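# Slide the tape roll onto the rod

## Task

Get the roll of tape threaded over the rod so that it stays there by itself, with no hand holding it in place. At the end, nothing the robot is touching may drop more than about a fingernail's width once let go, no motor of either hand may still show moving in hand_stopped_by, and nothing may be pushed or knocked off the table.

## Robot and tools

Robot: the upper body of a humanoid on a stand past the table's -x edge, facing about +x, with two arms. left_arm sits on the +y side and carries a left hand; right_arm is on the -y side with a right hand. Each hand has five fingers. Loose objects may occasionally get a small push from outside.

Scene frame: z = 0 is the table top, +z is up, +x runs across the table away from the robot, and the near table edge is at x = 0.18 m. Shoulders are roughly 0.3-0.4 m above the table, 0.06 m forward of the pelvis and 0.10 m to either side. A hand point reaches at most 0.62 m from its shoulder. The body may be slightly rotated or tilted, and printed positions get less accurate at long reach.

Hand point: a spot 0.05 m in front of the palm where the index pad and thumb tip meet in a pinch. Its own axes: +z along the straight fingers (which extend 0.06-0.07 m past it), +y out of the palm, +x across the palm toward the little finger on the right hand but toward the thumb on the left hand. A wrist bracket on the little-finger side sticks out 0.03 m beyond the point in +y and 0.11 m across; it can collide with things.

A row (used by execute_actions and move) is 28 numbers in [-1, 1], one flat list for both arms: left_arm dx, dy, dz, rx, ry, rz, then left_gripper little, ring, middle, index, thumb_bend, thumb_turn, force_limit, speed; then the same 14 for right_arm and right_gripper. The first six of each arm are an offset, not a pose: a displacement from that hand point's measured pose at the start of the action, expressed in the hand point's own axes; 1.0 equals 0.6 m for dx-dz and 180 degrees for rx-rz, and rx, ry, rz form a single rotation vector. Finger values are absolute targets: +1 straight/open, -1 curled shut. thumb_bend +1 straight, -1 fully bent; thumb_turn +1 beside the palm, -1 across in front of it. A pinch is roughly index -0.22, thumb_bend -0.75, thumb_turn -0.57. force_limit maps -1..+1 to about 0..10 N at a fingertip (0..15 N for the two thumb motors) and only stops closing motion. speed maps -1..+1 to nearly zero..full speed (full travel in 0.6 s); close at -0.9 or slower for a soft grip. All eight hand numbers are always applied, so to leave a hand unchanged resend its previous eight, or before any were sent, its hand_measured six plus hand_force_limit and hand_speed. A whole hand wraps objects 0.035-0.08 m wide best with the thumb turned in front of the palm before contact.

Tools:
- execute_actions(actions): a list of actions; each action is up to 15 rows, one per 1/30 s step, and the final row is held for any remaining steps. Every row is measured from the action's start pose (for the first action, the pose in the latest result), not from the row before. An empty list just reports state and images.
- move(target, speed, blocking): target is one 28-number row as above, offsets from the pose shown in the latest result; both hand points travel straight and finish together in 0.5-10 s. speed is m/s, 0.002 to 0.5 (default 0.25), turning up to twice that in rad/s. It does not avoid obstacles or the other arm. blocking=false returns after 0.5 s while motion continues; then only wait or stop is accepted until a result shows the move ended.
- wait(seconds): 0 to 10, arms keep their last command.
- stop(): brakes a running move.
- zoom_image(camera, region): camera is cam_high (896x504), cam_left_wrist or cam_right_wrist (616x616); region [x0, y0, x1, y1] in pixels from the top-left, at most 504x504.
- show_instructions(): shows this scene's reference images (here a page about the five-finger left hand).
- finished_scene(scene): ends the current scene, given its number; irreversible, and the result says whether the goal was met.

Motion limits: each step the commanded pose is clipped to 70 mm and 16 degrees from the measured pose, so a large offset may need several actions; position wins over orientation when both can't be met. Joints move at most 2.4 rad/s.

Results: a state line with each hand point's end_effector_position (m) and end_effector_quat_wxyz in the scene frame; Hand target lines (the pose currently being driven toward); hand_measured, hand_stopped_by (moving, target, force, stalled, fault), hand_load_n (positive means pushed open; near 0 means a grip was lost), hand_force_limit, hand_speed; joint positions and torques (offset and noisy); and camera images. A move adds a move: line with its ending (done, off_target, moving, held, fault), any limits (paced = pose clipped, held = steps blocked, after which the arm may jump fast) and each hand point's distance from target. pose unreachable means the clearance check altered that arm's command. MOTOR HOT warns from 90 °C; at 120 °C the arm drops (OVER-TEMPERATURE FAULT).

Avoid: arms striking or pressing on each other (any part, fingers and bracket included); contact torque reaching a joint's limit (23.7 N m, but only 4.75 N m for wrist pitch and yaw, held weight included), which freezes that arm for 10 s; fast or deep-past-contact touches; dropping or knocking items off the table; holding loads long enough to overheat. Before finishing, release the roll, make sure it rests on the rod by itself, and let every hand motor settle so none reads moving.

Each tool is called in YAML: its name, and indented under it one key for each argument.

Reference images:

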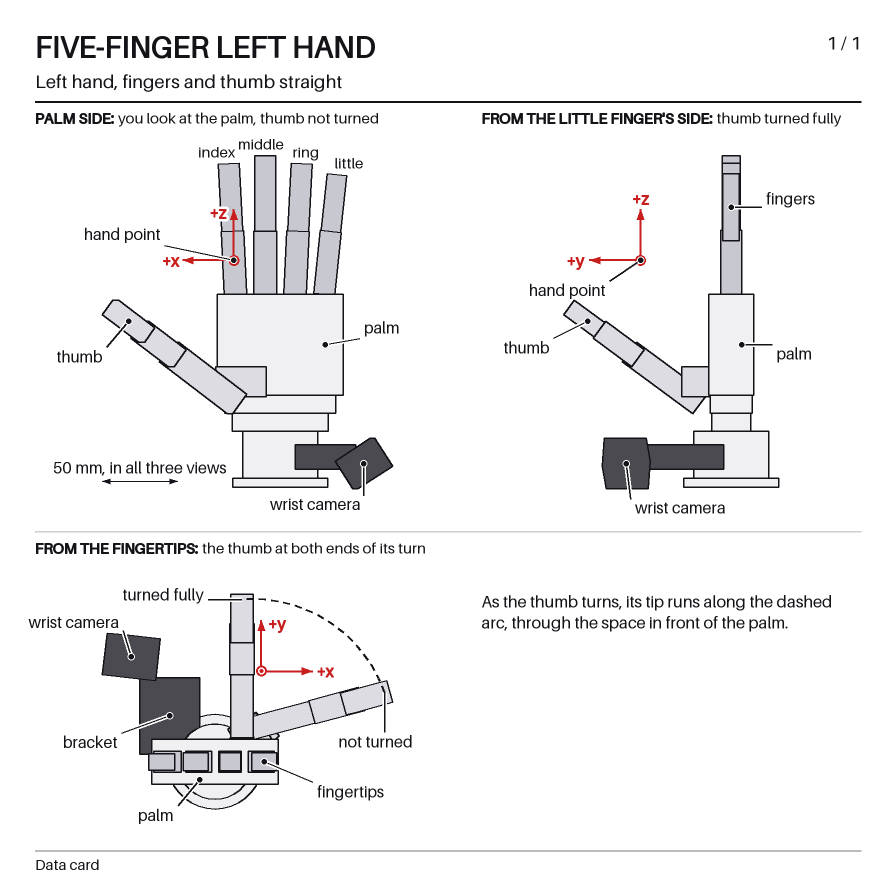

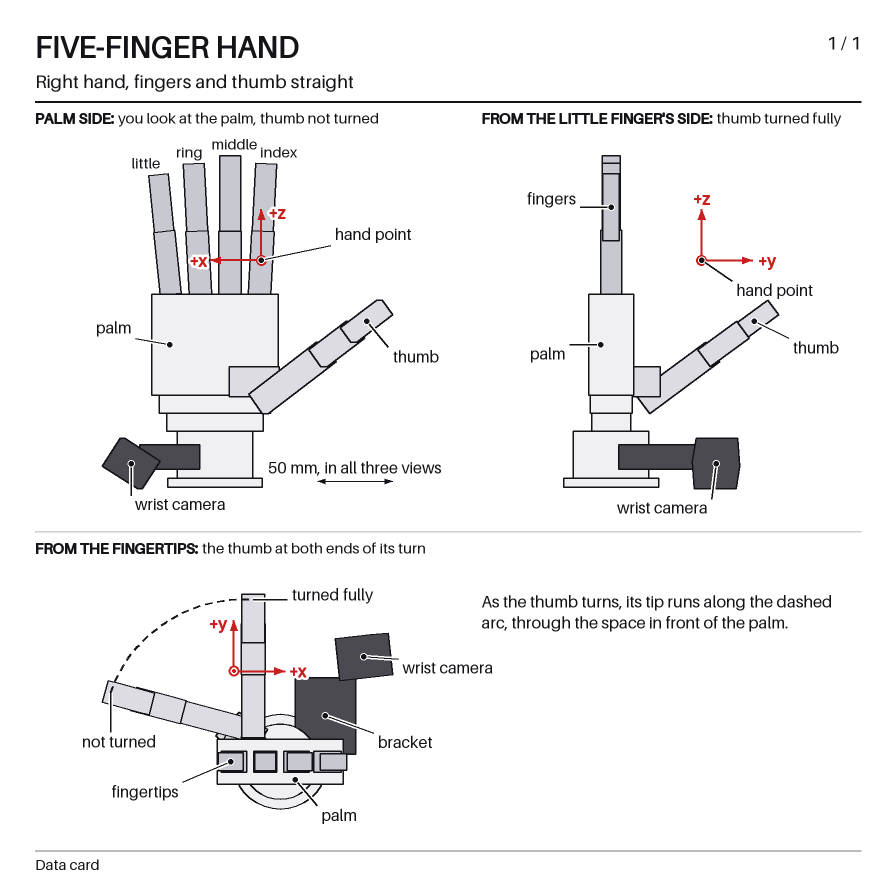

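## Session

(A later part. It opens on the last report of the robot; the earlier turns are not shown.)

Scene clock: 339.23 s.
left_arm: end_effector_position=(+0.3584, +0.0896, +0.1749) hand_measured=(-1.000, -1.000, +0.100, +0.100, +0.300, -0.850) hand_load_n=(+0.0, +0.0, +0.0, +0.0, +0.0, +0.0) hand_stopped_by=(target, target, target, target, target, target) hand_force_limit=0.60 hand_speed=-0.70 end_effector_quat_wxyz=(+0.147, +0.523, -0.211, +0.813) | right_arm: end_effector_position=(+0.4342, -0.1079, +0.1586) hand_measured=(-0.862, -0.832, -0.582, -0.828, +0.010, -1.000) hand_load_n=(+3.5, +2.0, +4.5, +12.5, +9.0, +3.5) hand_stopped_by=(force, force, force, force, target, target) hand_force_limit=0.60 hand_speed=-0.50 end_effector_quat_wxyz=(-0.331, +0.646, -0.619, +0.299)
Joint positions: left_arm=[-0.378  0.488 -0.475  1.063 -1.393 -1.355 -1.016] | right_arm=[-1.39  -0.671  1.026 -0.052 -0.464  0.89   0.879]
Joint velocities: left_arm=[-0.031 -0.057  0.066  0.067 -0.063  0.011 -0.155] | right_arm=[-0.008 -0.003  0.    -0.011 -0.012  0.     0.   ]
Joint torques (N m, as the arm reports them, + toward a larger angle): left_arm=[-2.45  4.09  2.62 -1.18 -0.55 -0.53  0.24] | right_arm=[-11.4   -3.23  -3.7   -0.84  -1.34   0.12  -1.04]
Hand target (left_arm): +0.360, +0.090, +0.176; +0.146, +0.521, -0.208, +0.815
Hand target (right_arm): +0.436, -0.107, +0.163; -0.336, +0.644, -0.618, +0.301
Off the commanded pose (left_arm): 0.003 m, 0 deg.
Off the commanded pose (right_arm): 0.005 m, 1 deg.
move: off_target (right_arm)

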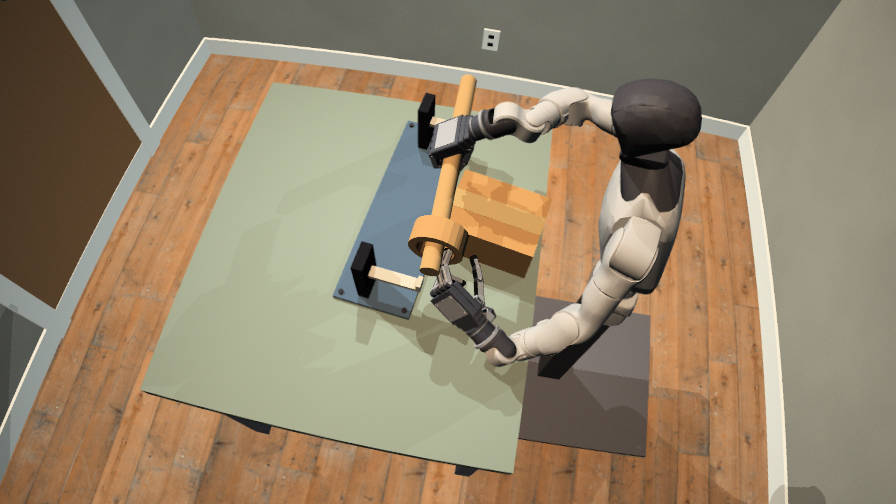

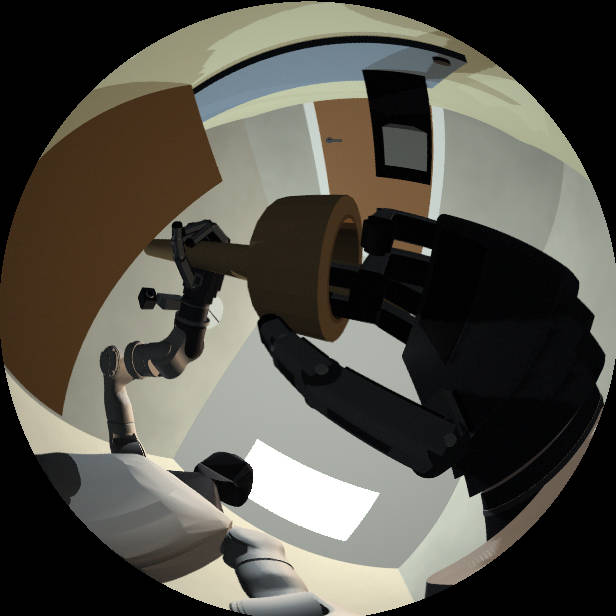

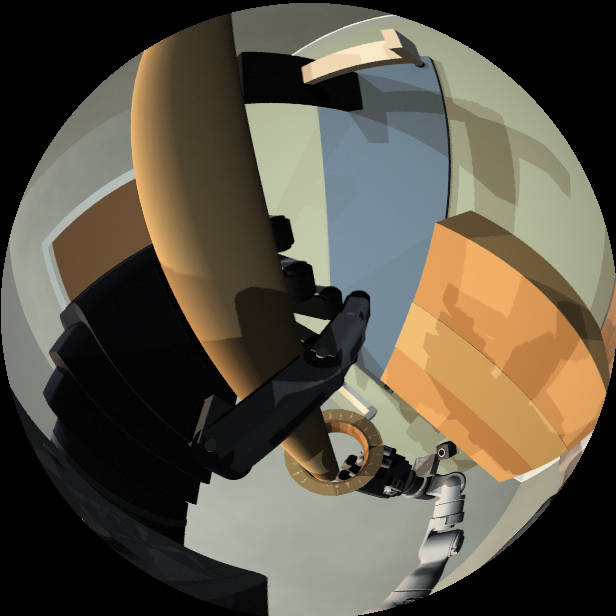

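move:
  target: [0,0,0,0,0,0,-1,-1,0.1,0.1,0.3,-0.85,0.6,-0.7, 0,-0.027,-0.018,0.01,-0.006,0.008,-1,-1,-1,-1,0,-1,0.6,-0.5]
  speed: 0.04

move:
  target: [0,-0.03,-0.018,0,0,0,-1,-1,0.1,0.1,0.3,-0.85,0.6,-0.7, 0,-0.006,-0.003,0.003,0,0,-1,-1,-1,-1,0,-1,0.6,-0.5]
  speed: 0.05

Scene clock: 350.03 s.
left_arm: end_effector_position=(+0.3590, +0.0896, +0.1762) hand_measured=(-1.000, -1.000, +0.100, +0.100, +0.300, -0.850) hand_load_n=(+0.0, +0.0, +0.5, +0.0, +0.0, +0.0) hand_stopped_by=(target, target, target, target, target, target) hand_force_limit=0.60 hand_speed=-0.70 end_effector_quat_wxyz=(+0.147, +0.521, -0.209, +0.815) | right_arm: end_effector_position=(+0.4314, -0.1095, +0.1681) hand_measured=(-0.862, -0.832, -0.582, -0.828, +0.010, -1.000) hand_load_n=(+3.5, +2.0, +4.5, +12.5, +9.0, +3.5) hand_stopped_by=(force, force, force, force, target, target) hand_force_limit=0.60 hand_speed=-0.50 end_effector_quat_wxyz=(-0.338, +0.643, -0.621, +0.294)
Joint positions: left_arm=[-0.381  0.485 -0.472  1.063 -1.396 -1.355 -1.018] | right_arm=[-1.389 -0.698  0.992 -0.088 -0.461  0.889  0.906]
Joint velocities: left_arm=[ 0.02  -0.009 -0.005  0.    -0.011  0.     0.   ] | right_arm=[-0.005  0.    -0.002 -0.015 -0.002 -0.006  0.009]
Joint torques (N m, as the arm reports them, + toward a larger angle): left_arm=[-2.04  5.03  1.93 -1.25 -0.17 -0.63  0.27] | right_arm=[-11.91  -3.21  -5.07  -1.23  -1.42   0.15  -1.09]
Hand target (left_arm): +0.358, +0.090, +0.175; +0.147, +0.523, -0.211, +0.813
Hand target (right_arm): +0.435, -0.108, +0.178; -0.350, +0.636, -0.619, +0.298
Off the commanded pose (left_arm): 0.001 m, 0 deg.
Off the commanded pose (right_arm): 0.011 m, 2 deg.
move: off_target (right_arm)

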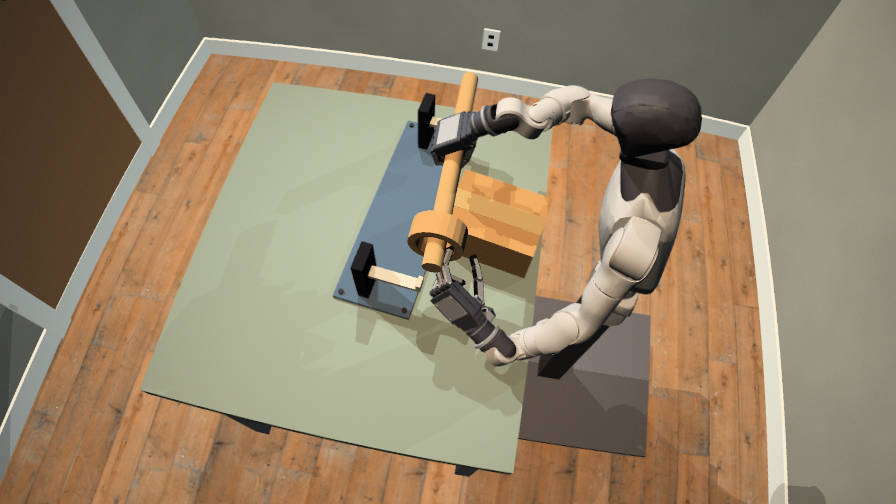

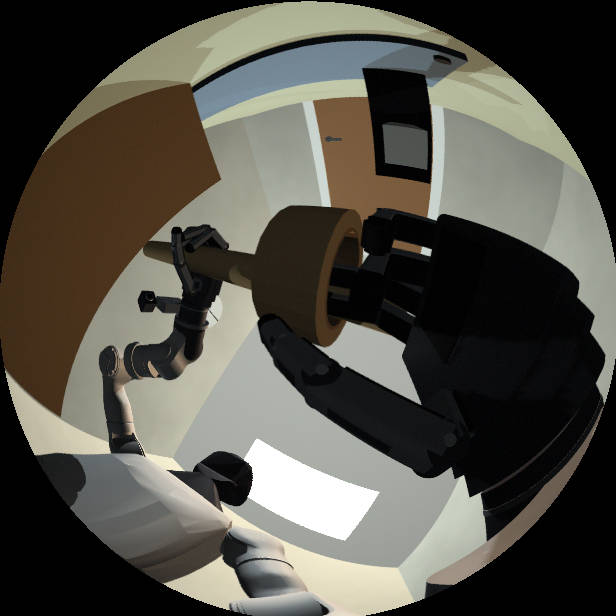

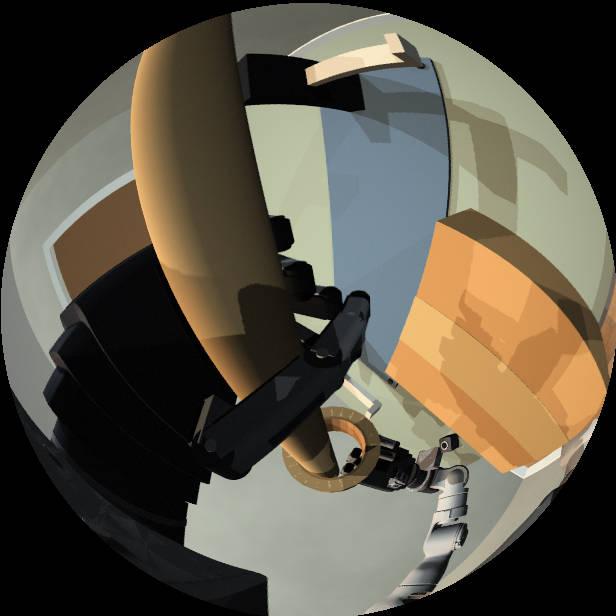

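Scene clock: 350.80 s.
left_arm: end_effector_position=(+0.3573, +0.1099, +0.1758) hand_measured=(-1.000, -1.000, +0.100, +0.100, +0.300, -0.850) hand_load_n=(+0.0, +0.0, +0.0, +0.0, +0.0, +0.0) hand_stopped_by=(target, target, target, target, target, target) hand_force_limit=0.60 hand_speed=-0.70 end_effector_quat_wxyz=(+0.148, +0.521, -0.211, +0.814) | right_arm: end_effector_position=(+0.4287, -0.1105, +0.1640) hand_measured=(-0.862, -0.832, -0.582, -0.828, +0.010, -1.000) hand_load_n=(+3.5, +2.0, +4.5, +12.5, +9.0, +3.5) hand_stopped_by=(force, force, force, force, target, target) hand_force_limit=0.60 hand_speed=-0.50 end_effector_quat_wxyz=(-0.333, +0.646, -0.622, +0.291)
Joint positions: left_arm=[-0.418  0.475 -0.322  1.167 -1.541 -1.289 -1.316] | right_arm=[-1.383 -0.701  0.998 -0.091 -0.461  0.889  0.913]
Joint velocities: left_arm=[-0.069 -0.064  0.074  0.109 -0.077  0.021 -0.19 ] | right_arm=[ 0.002 -0.002  0.006  0.008 -0.014  0.     0.   ]
Joint torques (N m, as the arm reports them, + toward a larger angle): left_arm=[-2.06  4.99  2.33 -1.5  -0.75 -0.38  0.22] | right_arm=[-11.55  -2.95  -3.87  -1.    -1.27   0.09  -0.94]
Hand target (left_arm): +0.358, +0.111, +0.176; +0.148, +0.521, -0.208, +0.815
Hand target (right_arm): +0.432, -0.110, +0.172; -0.341, +0.642, -0.619, +0.296
Off the commanded pose (left_arm): 0.002 m, 0 deg.
Off the commanded pose (right_arm): 0.009 m, 1 deg.
move: off_target (right_arm)

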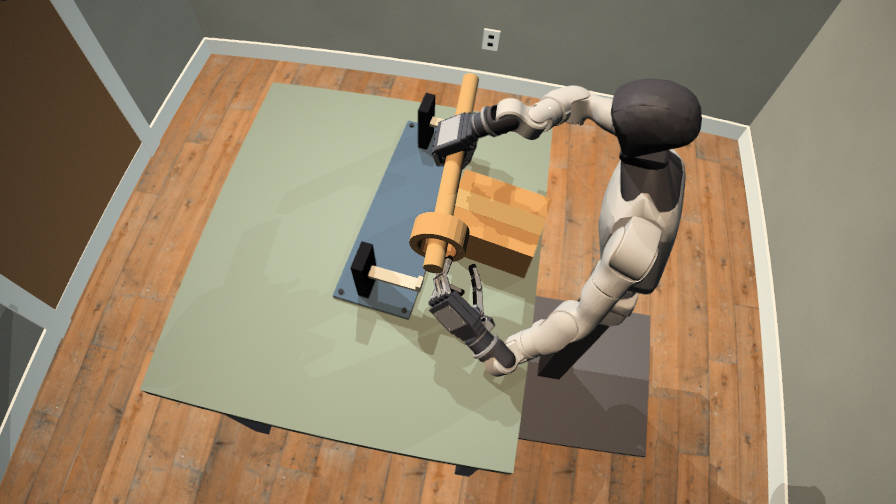

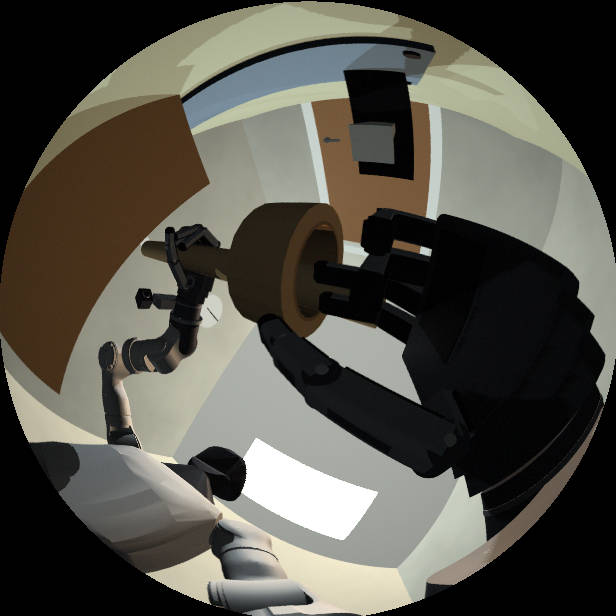

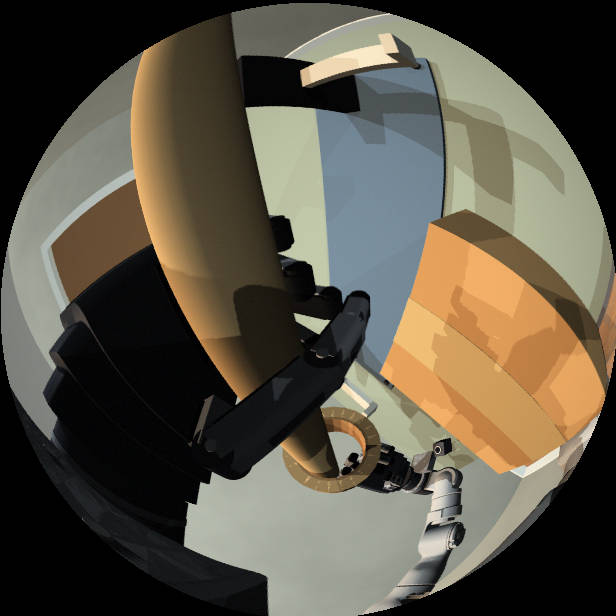

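move:
  target: [0.05,-0.05,-0.13,0,-0.121,-0.068,-1,-1,0.1,0.1,0.3,-0.85,0.6,-0.7, -0.011,-0.043,0.088,0.012,0.03,0.03,-1,-1,-1,-1,0,-1,0.6,-0.5]
  speed: 0.15

zoom_image:
  camera: "cam_high"
  region: [300, 60, 560, 320]

Scene clock: 370.63 s.
left_arm: end_effector_position=(+0.2939, +0.1751, +0.1771) hand_measured=(-1.000, -1.000, +0.100, +0.100, +0.300, -0.850) hand_load_n=(+0.0, +0.0, +0.0, +0.0, +0.0, +0.0) hand_stopped_by=(target, target, target, target, target, target) hand_force_limit=0.60 hand_speed=-0.70 end_effector_quat_wxyz=(+0.188, +0.686, -0.175, +0.680) | right_arm: end_effector_position=(+0.4823, -0.1039, +0.1452) hand_measured=(-0.862, -0.832, -0.582, -0.828, +0.010, -1.000) hand_load_n=(+3.5, +2.0, +4.5, +12.5, +9.0, +3.5) hand_stopped_by=(force, force, force, force, target, target) hand_force_limit=0.60 hand_speed=-0.50 end_effector_quat_wxyz=(-0.318, +0.599, -0.663, +0.318)
Joint positions: left_arm=[ 0.301  1.036 -0.477  0.368 -1.48  -1.075 -0.788] | right_arm=[-1.463 -0.417  1.007  0.424 -0.464  0.817  0.755]
Joint velocities: left_arm=[-0.008 -0.006 -0.002 -0.003  0.     0.001  0.   ] | right_arm=[-0.003  0.012  0.006  0.014  0.008 -0.006  0.   ]
Joint torques (N m, as the arm reports them, + toward a larger angle): left_arm=[ 0.68  6.36  3.67 -0.8  -0.22 -0.79  0.09] | right_arm=[-13.09  -2.82  -3.61  -1.07  -1.3   -0.08  -1.14]
Hand target (left_arm): +0.294, +0.176, +0.178; +0.188, +0.686, -0.173, +0.681
Hand target (right_arm): +0.486, -0.100, +0.153; +0.328, -0.595, +0.660, -0.320
Off the commanded pose (left_arm): 0.005 m, 1 deg.
Off the commanded pose (right_arm): 0.009 m, 1 deg.
MOTOR HOT: a motor of the right arm reached 90 °C. Now the hottest motor of the right arm, joint 1 (shoulder pitch), reports 90 °C. The temperature limit of the motors' drives, at which the controller stops that arm, is 120 °C. To cool a motor, set the load down, stop pushing, or move to a pose that needs little force.
move: off_target (left_arm, right_arm)

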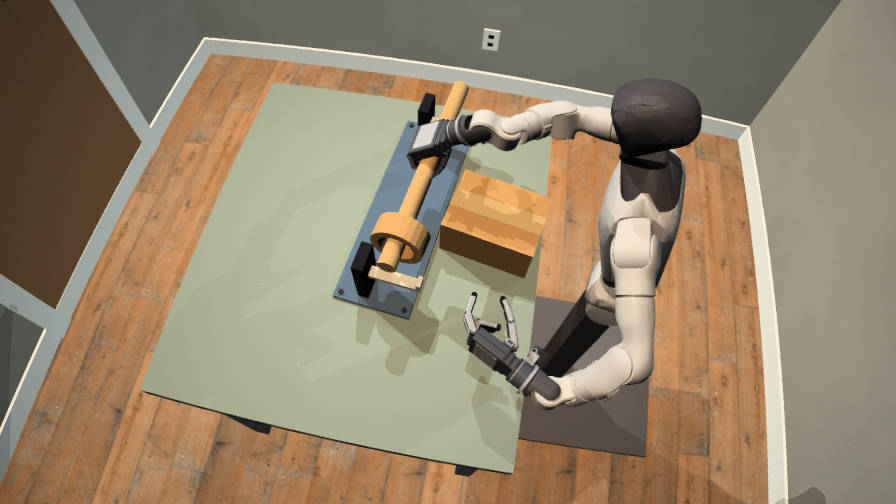

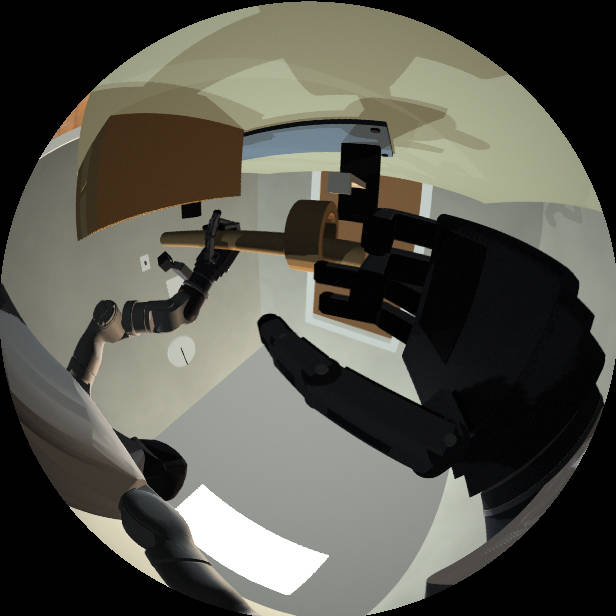

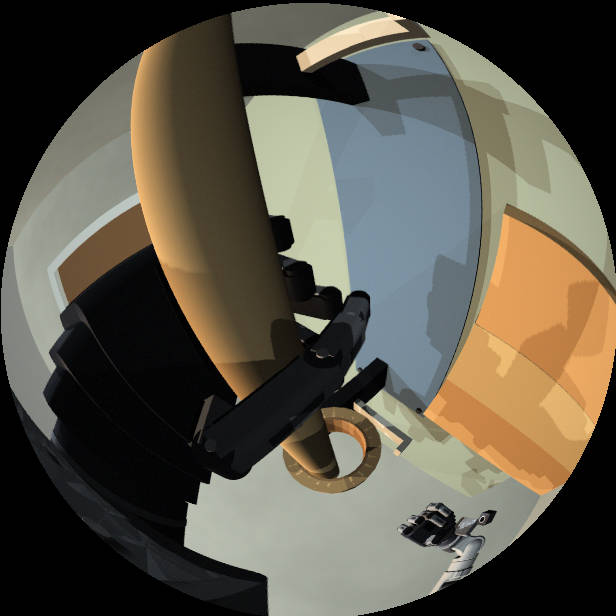

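Region (300, 60, 560, 320) of cam_high's 896x504 image, scaled by 1.938, with more detail than that image has.

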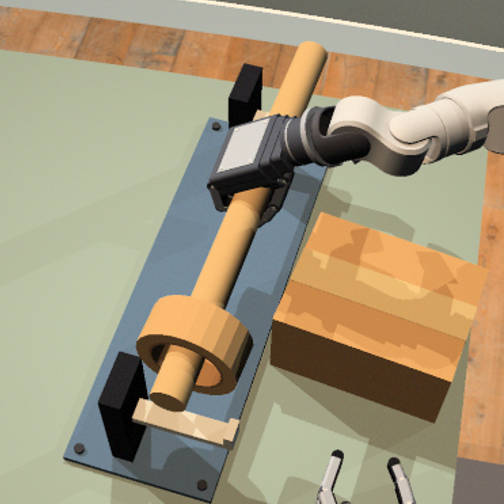

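Roll clears the bracket. Lower.

move:
  target: [0,0,0,0,0,0,-1,-1,0.1,0.1,0.3,-0.85,0.6,-0.7, -0.008,0.066,0.062,0.006,-0.007,0,-1,-1,-1,-1,0,-1,0.6,-0.5]
  speed: 0.06

zoom_image:
  camera: "cam_high"
  region: [300, 60, 560, 320]

Scene clock: 380.30 s.
left_arm: end_effector_position=(+0.2939, +0.1751, +0.1771) hand_measured=(-1.000, -1.000, +0.100, +0.100, +0.300, -0.850) hand_load_n=(+0.0, +0.0, +0.0, +0.0, +0.0, +0.0) hand_stopped_by=(target, target, target, target, target, target) hand_force_limit=0.60 hand_speed=-0.70 end_effector_quat_wxyz=(+0.188, +0.686, -0.175, +0.680) | right_arm: end_effector_position=(+0.4850, -0.1022, +0.0845) hand_measured=(-0.862, -0.832, -0.582, -0.828, +0.010, -1.000) hand_load_n=(+4.0, +2.0, +4.5, +12.5, +9.0, +3.5) hand_stopped_by=(force, force, force, force, target, target) hand_force_limit=0.60 hand_speed=-0.50 end_effector_quat_wxyz=(-0.320, +0.602, -0.659, +0.318)
Joint positions: left_arm=[ 0.301  1.036 -0.477  0.368 -1.48  -1.075 -0.788] | right_arm=[-1.331 -0.315  0.995  0.625 -0.464  0.677  0.54 ]
Joint velocities: left_arm=[ 0.006 -0.014  0.011 -0.015  0.008  0.     0.   ] | right_arm=[-0.002  0.008 -0.017  0.005 -0.005 -0.007  0.   ]
Joint torques (N m, as the arm reports them, + toward a larger angle): left_arm=[ 0.77  5.98  3.45 -0.88 -0.15 -0.85  0.13] | right_arm=[-12.9   -2.04  -2.76  -1.31  -0.85  -0.17  -1.16]
Hand target (left_arm): +0.294, +0.175, +0.177; +0.188, +0.686, -0.175, +0.680
Hand target (right_arm): +0.489, -0.098, +0.092; +0.331, -0.598, +0.657, -0.319
Off the commanded pose (left_arm): 0.000 m, 0 deg.
Off the commanded pose (right_arm): 0.009 m, 1 deg.
MOTOR HOT: still on. Now the hottest motor of the right arm, joint 1 (shoulder pitch), reports 96 °C; a drive's own limit is 120 °C.
move: off_target (right_arm)

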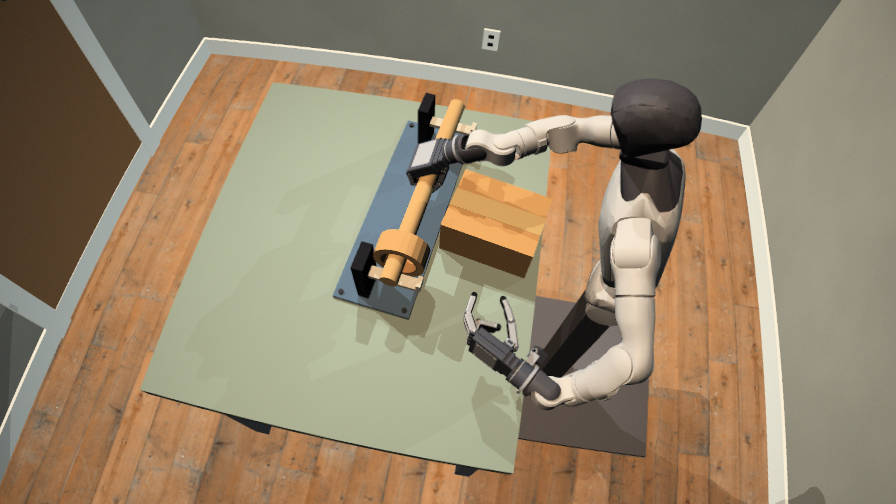

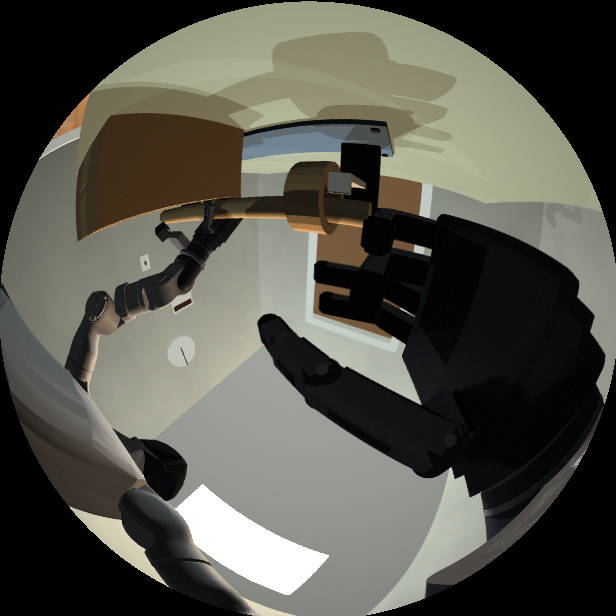

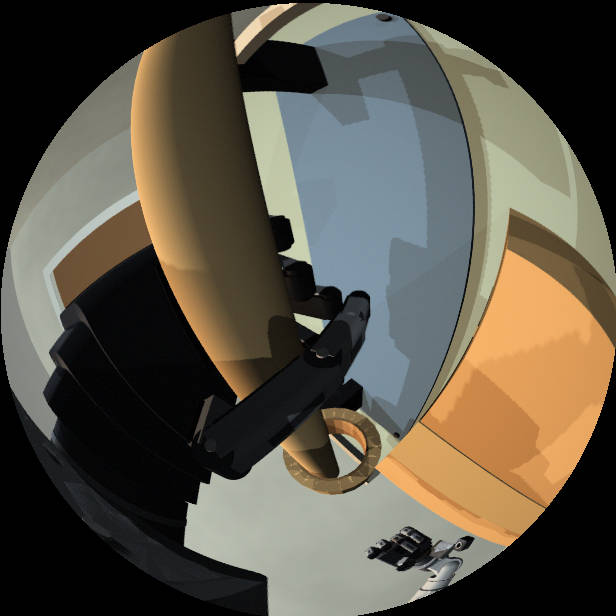

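Region (300, 60, 560, 320) of cam_high's 896x504 image, scaled by 1.938, with more detail than that image has.

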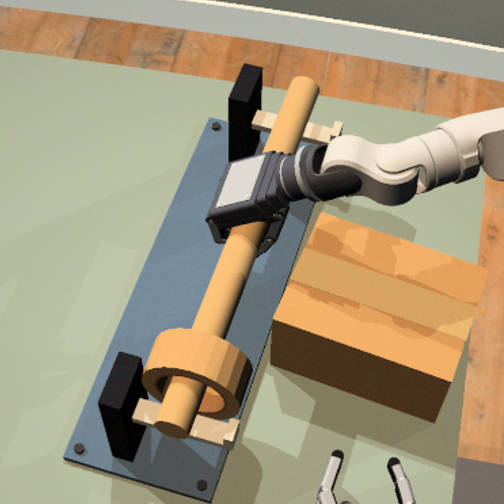

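move:
  target: [0,0,0,0,0,0,-1,-1,0.1,0.1,0.3,-0.85,0.6,-0.7, -0.005,0.023,0.021,0,-0.003,0.004,-1,-1,-1,-1,0,-1,0.6,-0.5]
  speed: 0.03

move:
  target: [0,0,0,0,0,0,-1,-1,0.1,0.1,0.3,-0.85,0.6,-0.7, 0,0,0,0,0,0,0.45,0.45,0.45,0.45,0.6,-1,0.6,-0.4]

move:
  target: [0,0,0,0,0,0,-1,-1,0.1,0.1,0.3,-0.85,0.6,-0.7, 0,-0.13,-0.115,0,0,0,0.45,0.45,0.45,0.45,0.6,-1,0.6,-0.4]
  speed: 0.15

zoom_image:
  camera: "cam_high"
  region: [300, 60, 560, 320]

Scene clock: 392.50 s.
left_arm: end_effector_position=(+0.2939, +0.1751, +0.1771) hand_measured=(-1.000, -1.000, +0.100, +0.100, +0.300, -0.850) hand_load_n=(+0.0, +0.0, +0.0, +0.0, +0.0, +0.0) hand_stopped_by=(target, target, target, target, target, target) hand_force_limit=0.60 hand_speed=-0.70 end_effector_quat_wxyz=(+0.188, +0.686, -0.175, +0.680) | right_arm: end_effector_position=(+0.4849, -0.1023, +0.0623) hand_measured=(-0.862, -0.832, -0.582, -0.828, +0.010, -1.000) hand_load_n=(+4.0, +2.0, +4.5, +12.0, +9.0, +3.5) hand_stopped_by=(force, force, force, force, target, target) hand_force_limit=0.60 hand_speed=-0.50 end_effector_quat_wxyz=(-0.318, +0.602, -0.662, +0.315)
Joint positions: left_arm=[ 0.301  1.036 -0.477  0.368 -1.48  -1.075 -0.788] | right_arm=[-1.3   -0.263  0.982  0.748 -0.461  0.604  0.464]
Joint velocities: left_arm=[ 0.002 -0.006  0.012  0.     0.005  0.     0.   ] | right_arm=[ 0.006  0.006 -0.005  0.008 -0.002 -0.008  0.   ]
Joint torques (N m, as the arm reports them, + toward a larger angle): left_arm=[ 0.6   5.79  3.65 -0.82 -0.45 -0.84  0.2 ] | right_arm=[-12.24  -1.99  -2.55  -1.54  -0.76  -0.18  -1.13]
Hand target (left_arm): +0.294, +0.175, +0.177; +0.188, +0.686, -0.175, +0.680
Hand target (right_arm): +0.487, -0.099, +0.066; +0.325, -0.599, +0.661, -0.313
Off the commanded pose (left_arm): 0.000 m, 0 deg.
Off the commanded pose (right_arm): 0.006 m, 1 deg.
MOTOR HOT: still on. Now the hottest motor of the right arm, joint 1 (shoulder pitch), reports 101 °C; a drive's own limit is 120 °C.
move: off_target (right_arm)

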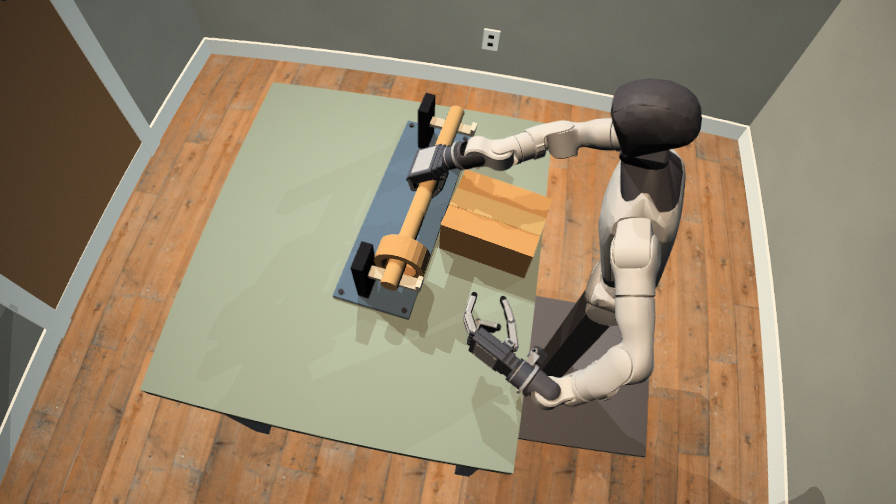

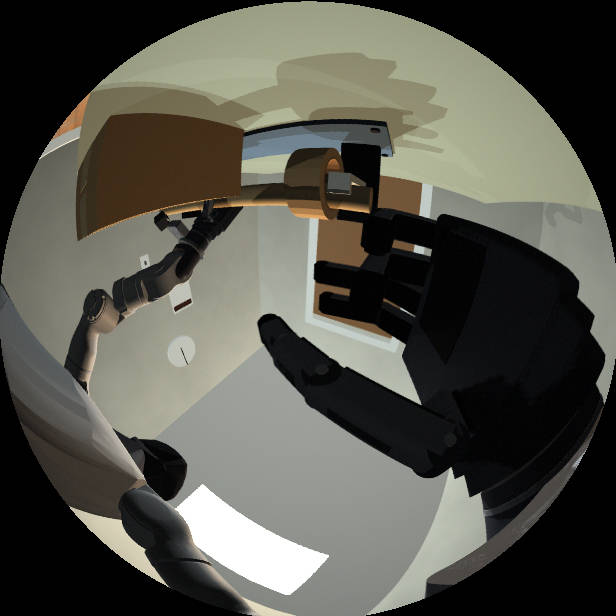

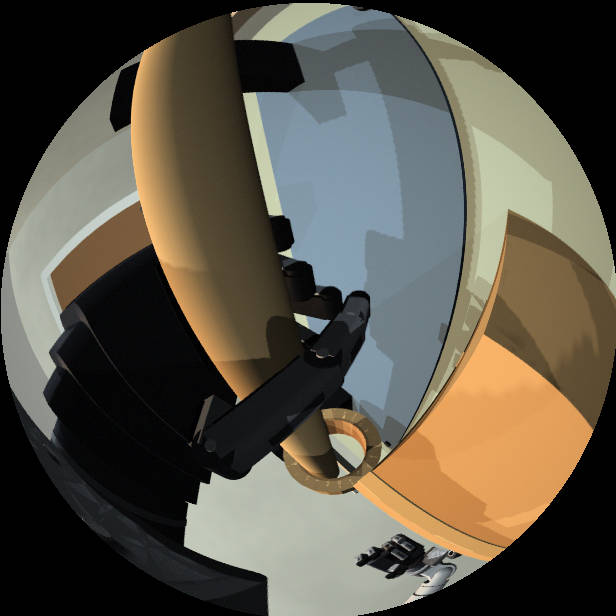

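Scene clock: 394.10 s.
left_arm: end_effector_position=(+0.2939, +0.1751, +0.1771) hand_measured=(-1.000, -1.000, +0.100, +0.100, +0.300, -0.850) hand_load_n=(+0.0, +0.0, +0.0, +0.0, +0.0, +0.0) hand_stopped_by=(target, target, target, target, target, target) hand_force_limit=0.60 hand_speed=-0.70 end_effector_quat_wxyz=(+0.188, +0.686, -0.175, +0.680) | right_arm: end_effector_position=(+0.4854, -0.1019, +0.0633) hand_measured=(+0.450, +0.450, +0.450, +0.450, +0.600, -1.000) hand_load_n=(+0.0, +0.0, +0.0, +0.0, +0.0, +0.0) hand_stopped_by=(target, target, target, target, target, target) hand_force_limit=0.60 hand_speed=-0.40 end_effector_quat_wxyz=(-0.319, +0.602, -0.661, +0.315)
Joint positions: left_arm=[ 0.301  1.036 -0.477  0.368 -1.48  -1.075 -0.788] | right_arm=[-1.302 -0.263  0.982  0.747 -0.462  0.604  0.464]
Joint velocities: left_arm=[ 0.008 -0.002  0.006  0.003  0.002  0.     0.   ] | right_arm=[ 0.009  0.    -0.02  -0.008 -0.012  0.     0.   ]
Joint torques (N m, as the arm reports them, + toward a larger angle): left_arm=[ 0.96  5.92  3.33 -0.8  -0.27 -0.83  0.15] | right_arm=[-9.61 -2.51 -0.98 -1.05 -1.   -0.03 -0.67]
Hand target (left_arm): +0.294, +0.175, +0.177; +0.188, +0.686, -0.175, +0.680
Hand target (right_arm): +0.485, -0.102, +0.062; +0.318, -0.602, +0.662, -0.315
Off the commanded pose (left_arm): 0.000 m, 0 deg.
Off the commanded pose (right_arm): 0.001 m, 0 deg.
MOTOR HOT: still on. Now the hottest motor of the right arm, joint 1 (shoulder pitch), reports 100 °C; a drive's own limit is 120 °C.
move: done

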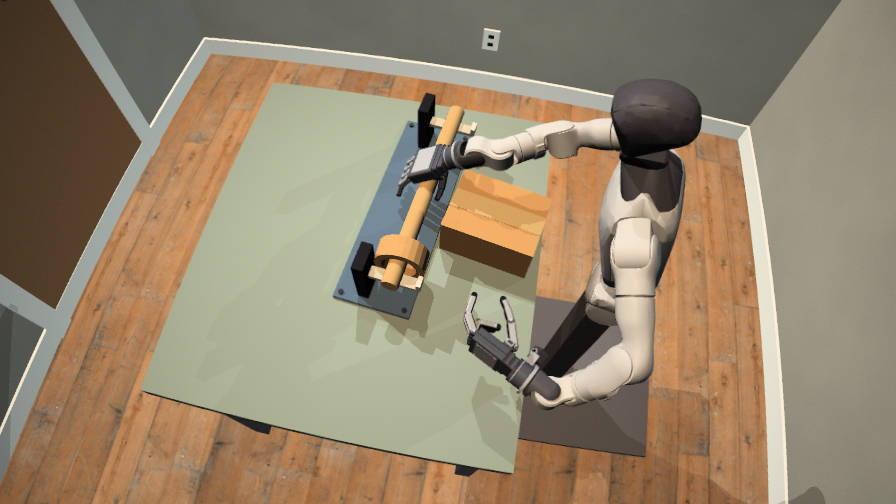

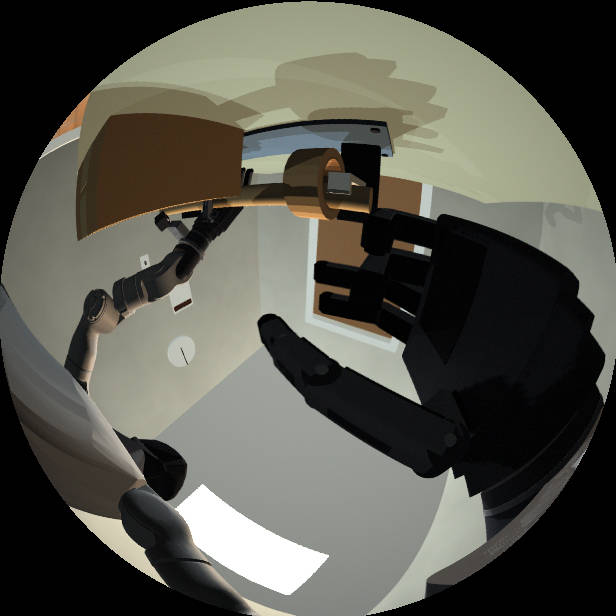

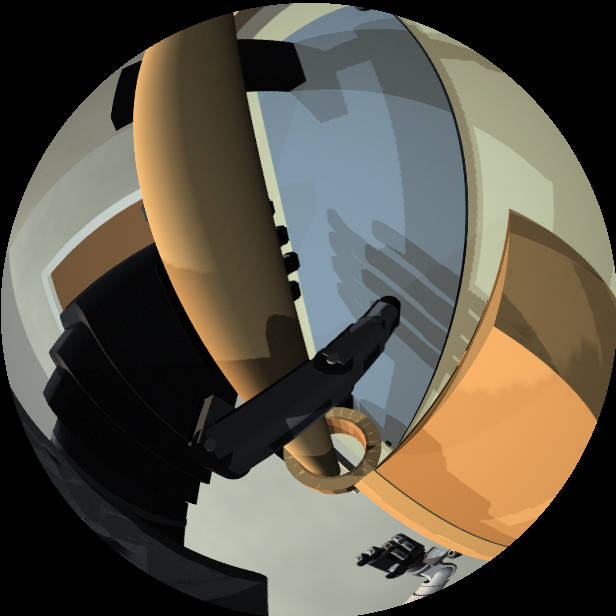

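Scene clock: 395.30 s.
left_arm: end_effector_position=(+0.2939, +0.1751, +0.1771) hand_measured=(-1.000, -1.000, +0.100, +0.100, +0.300, -0.850) hand_load_n=(+0.0, +0.0, +0.0, +0.0, +0.0, +0.0) hand_stopped_by=(target, target, target, target, target, target) hand_force_limit=0.60 hand_speed=-0.70 end_effector_quat_wxyz=(+0.188, +0.686, -0.175, +0.680) | right_arm: end_effector_position=(+0.4768, -0.1035, +0.1662) hand_measured=(+0.450, +0.450, +0.450, +0.450, +0.600, -1.000) hand_load_n=(+0.0, +0.0, +0.0, +0.0, +0.0, +0.0) hand_stopped_by=(target, target, target, target, target, target) hand_force_limit=0.60 hand_speed=-0.40 end_effector_quat_wxyz=(-0.320, +0.603, -0.660, +0.312)
Joint positions: left_arm=[ 0.301  1.036 -0.477  0.368 -1.48  -1.075 -0.788] | right_arm=[-1.499 -0.46   0.991  0.348 -0.48   0.839  0.846]
Joint velocities: left_arm=[-0.015  0.    -0.005  0.     0.008  0.     0.   ] | right_arm=[ 0.012 -0.008 -0.006  0.005 -0.012  0.     0.   ]
Joint torques (N m, as the arm reports them, + toward a larger angle): left_arm=[ 0.64  5.98  3.31 -0.73 -0.35 -0.9   0.12] | right_arm=[-9.93 -2.97 -1.59 -0.74 -1.22  0.07 -0.52]
Hand target (left_arm): +0.294, +0.175, +0.177; +0.188, +0.686, -0.175, +0.680
Hand target (right_arm): +0.476, -0.104, +0.165; +0.318, -0.604, +0.661, -0.313
Off the commanded pose (left_arm): 0.000 m, 0 deg.
Off the commanded pose (right_arm): 0.002 m, 0 deg.
MOTOR HOT: still on. Now the hottest motor of the right arm, joint 1 (shoulder pitch), reports 99 °C; a drive's own limit is 120 °C.
move: done

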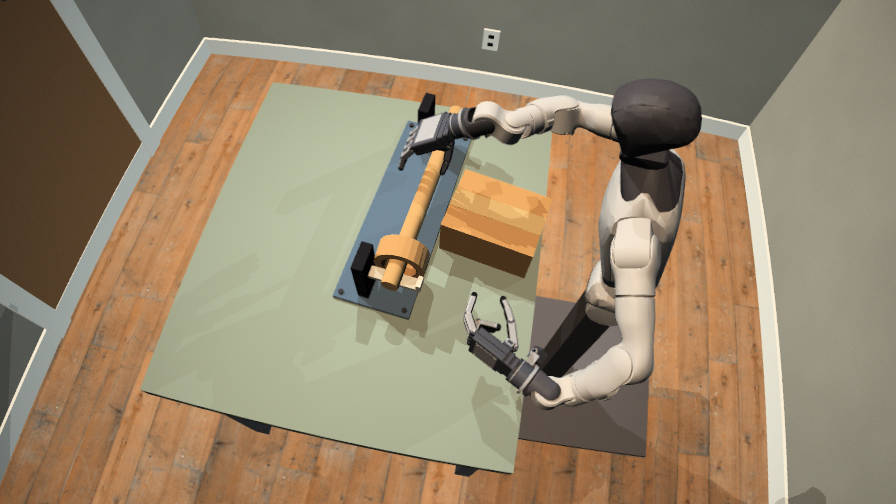

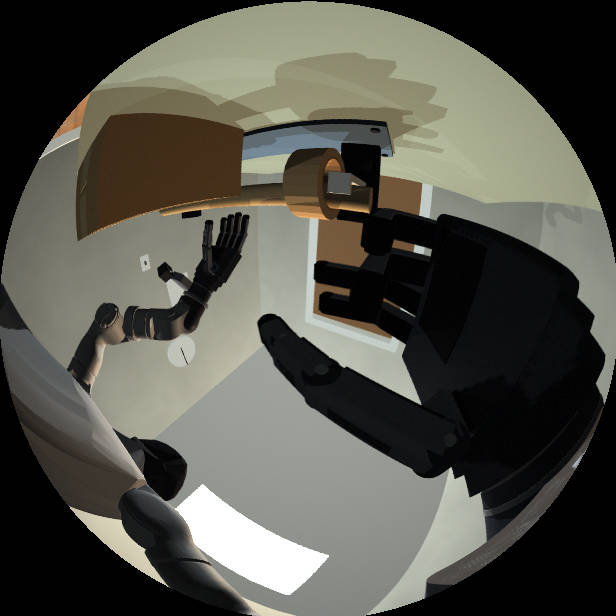

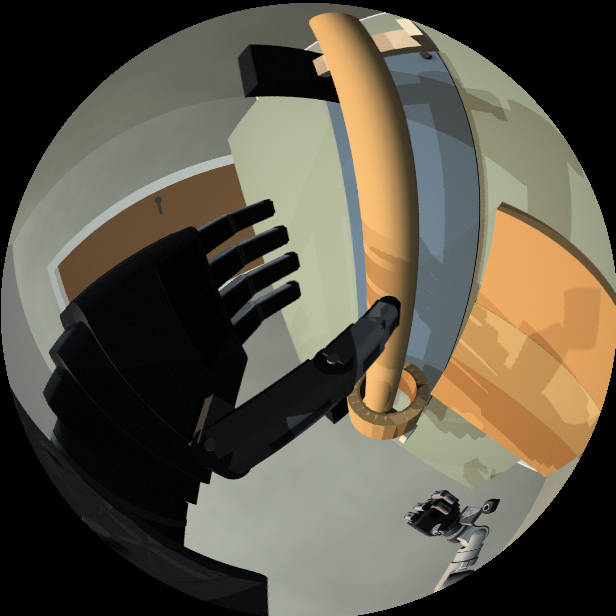

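Region (300, 60, 560, 320) of cam_high's 896x504 image, scaled by 1.938, with more detail than that image has.

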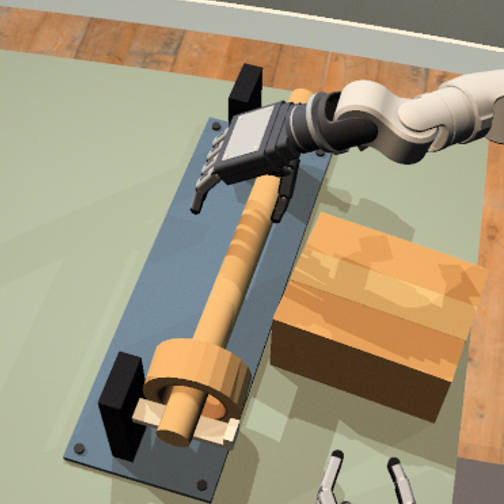

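finished_scene:
  scene: 1

The scene is finished: the task was done.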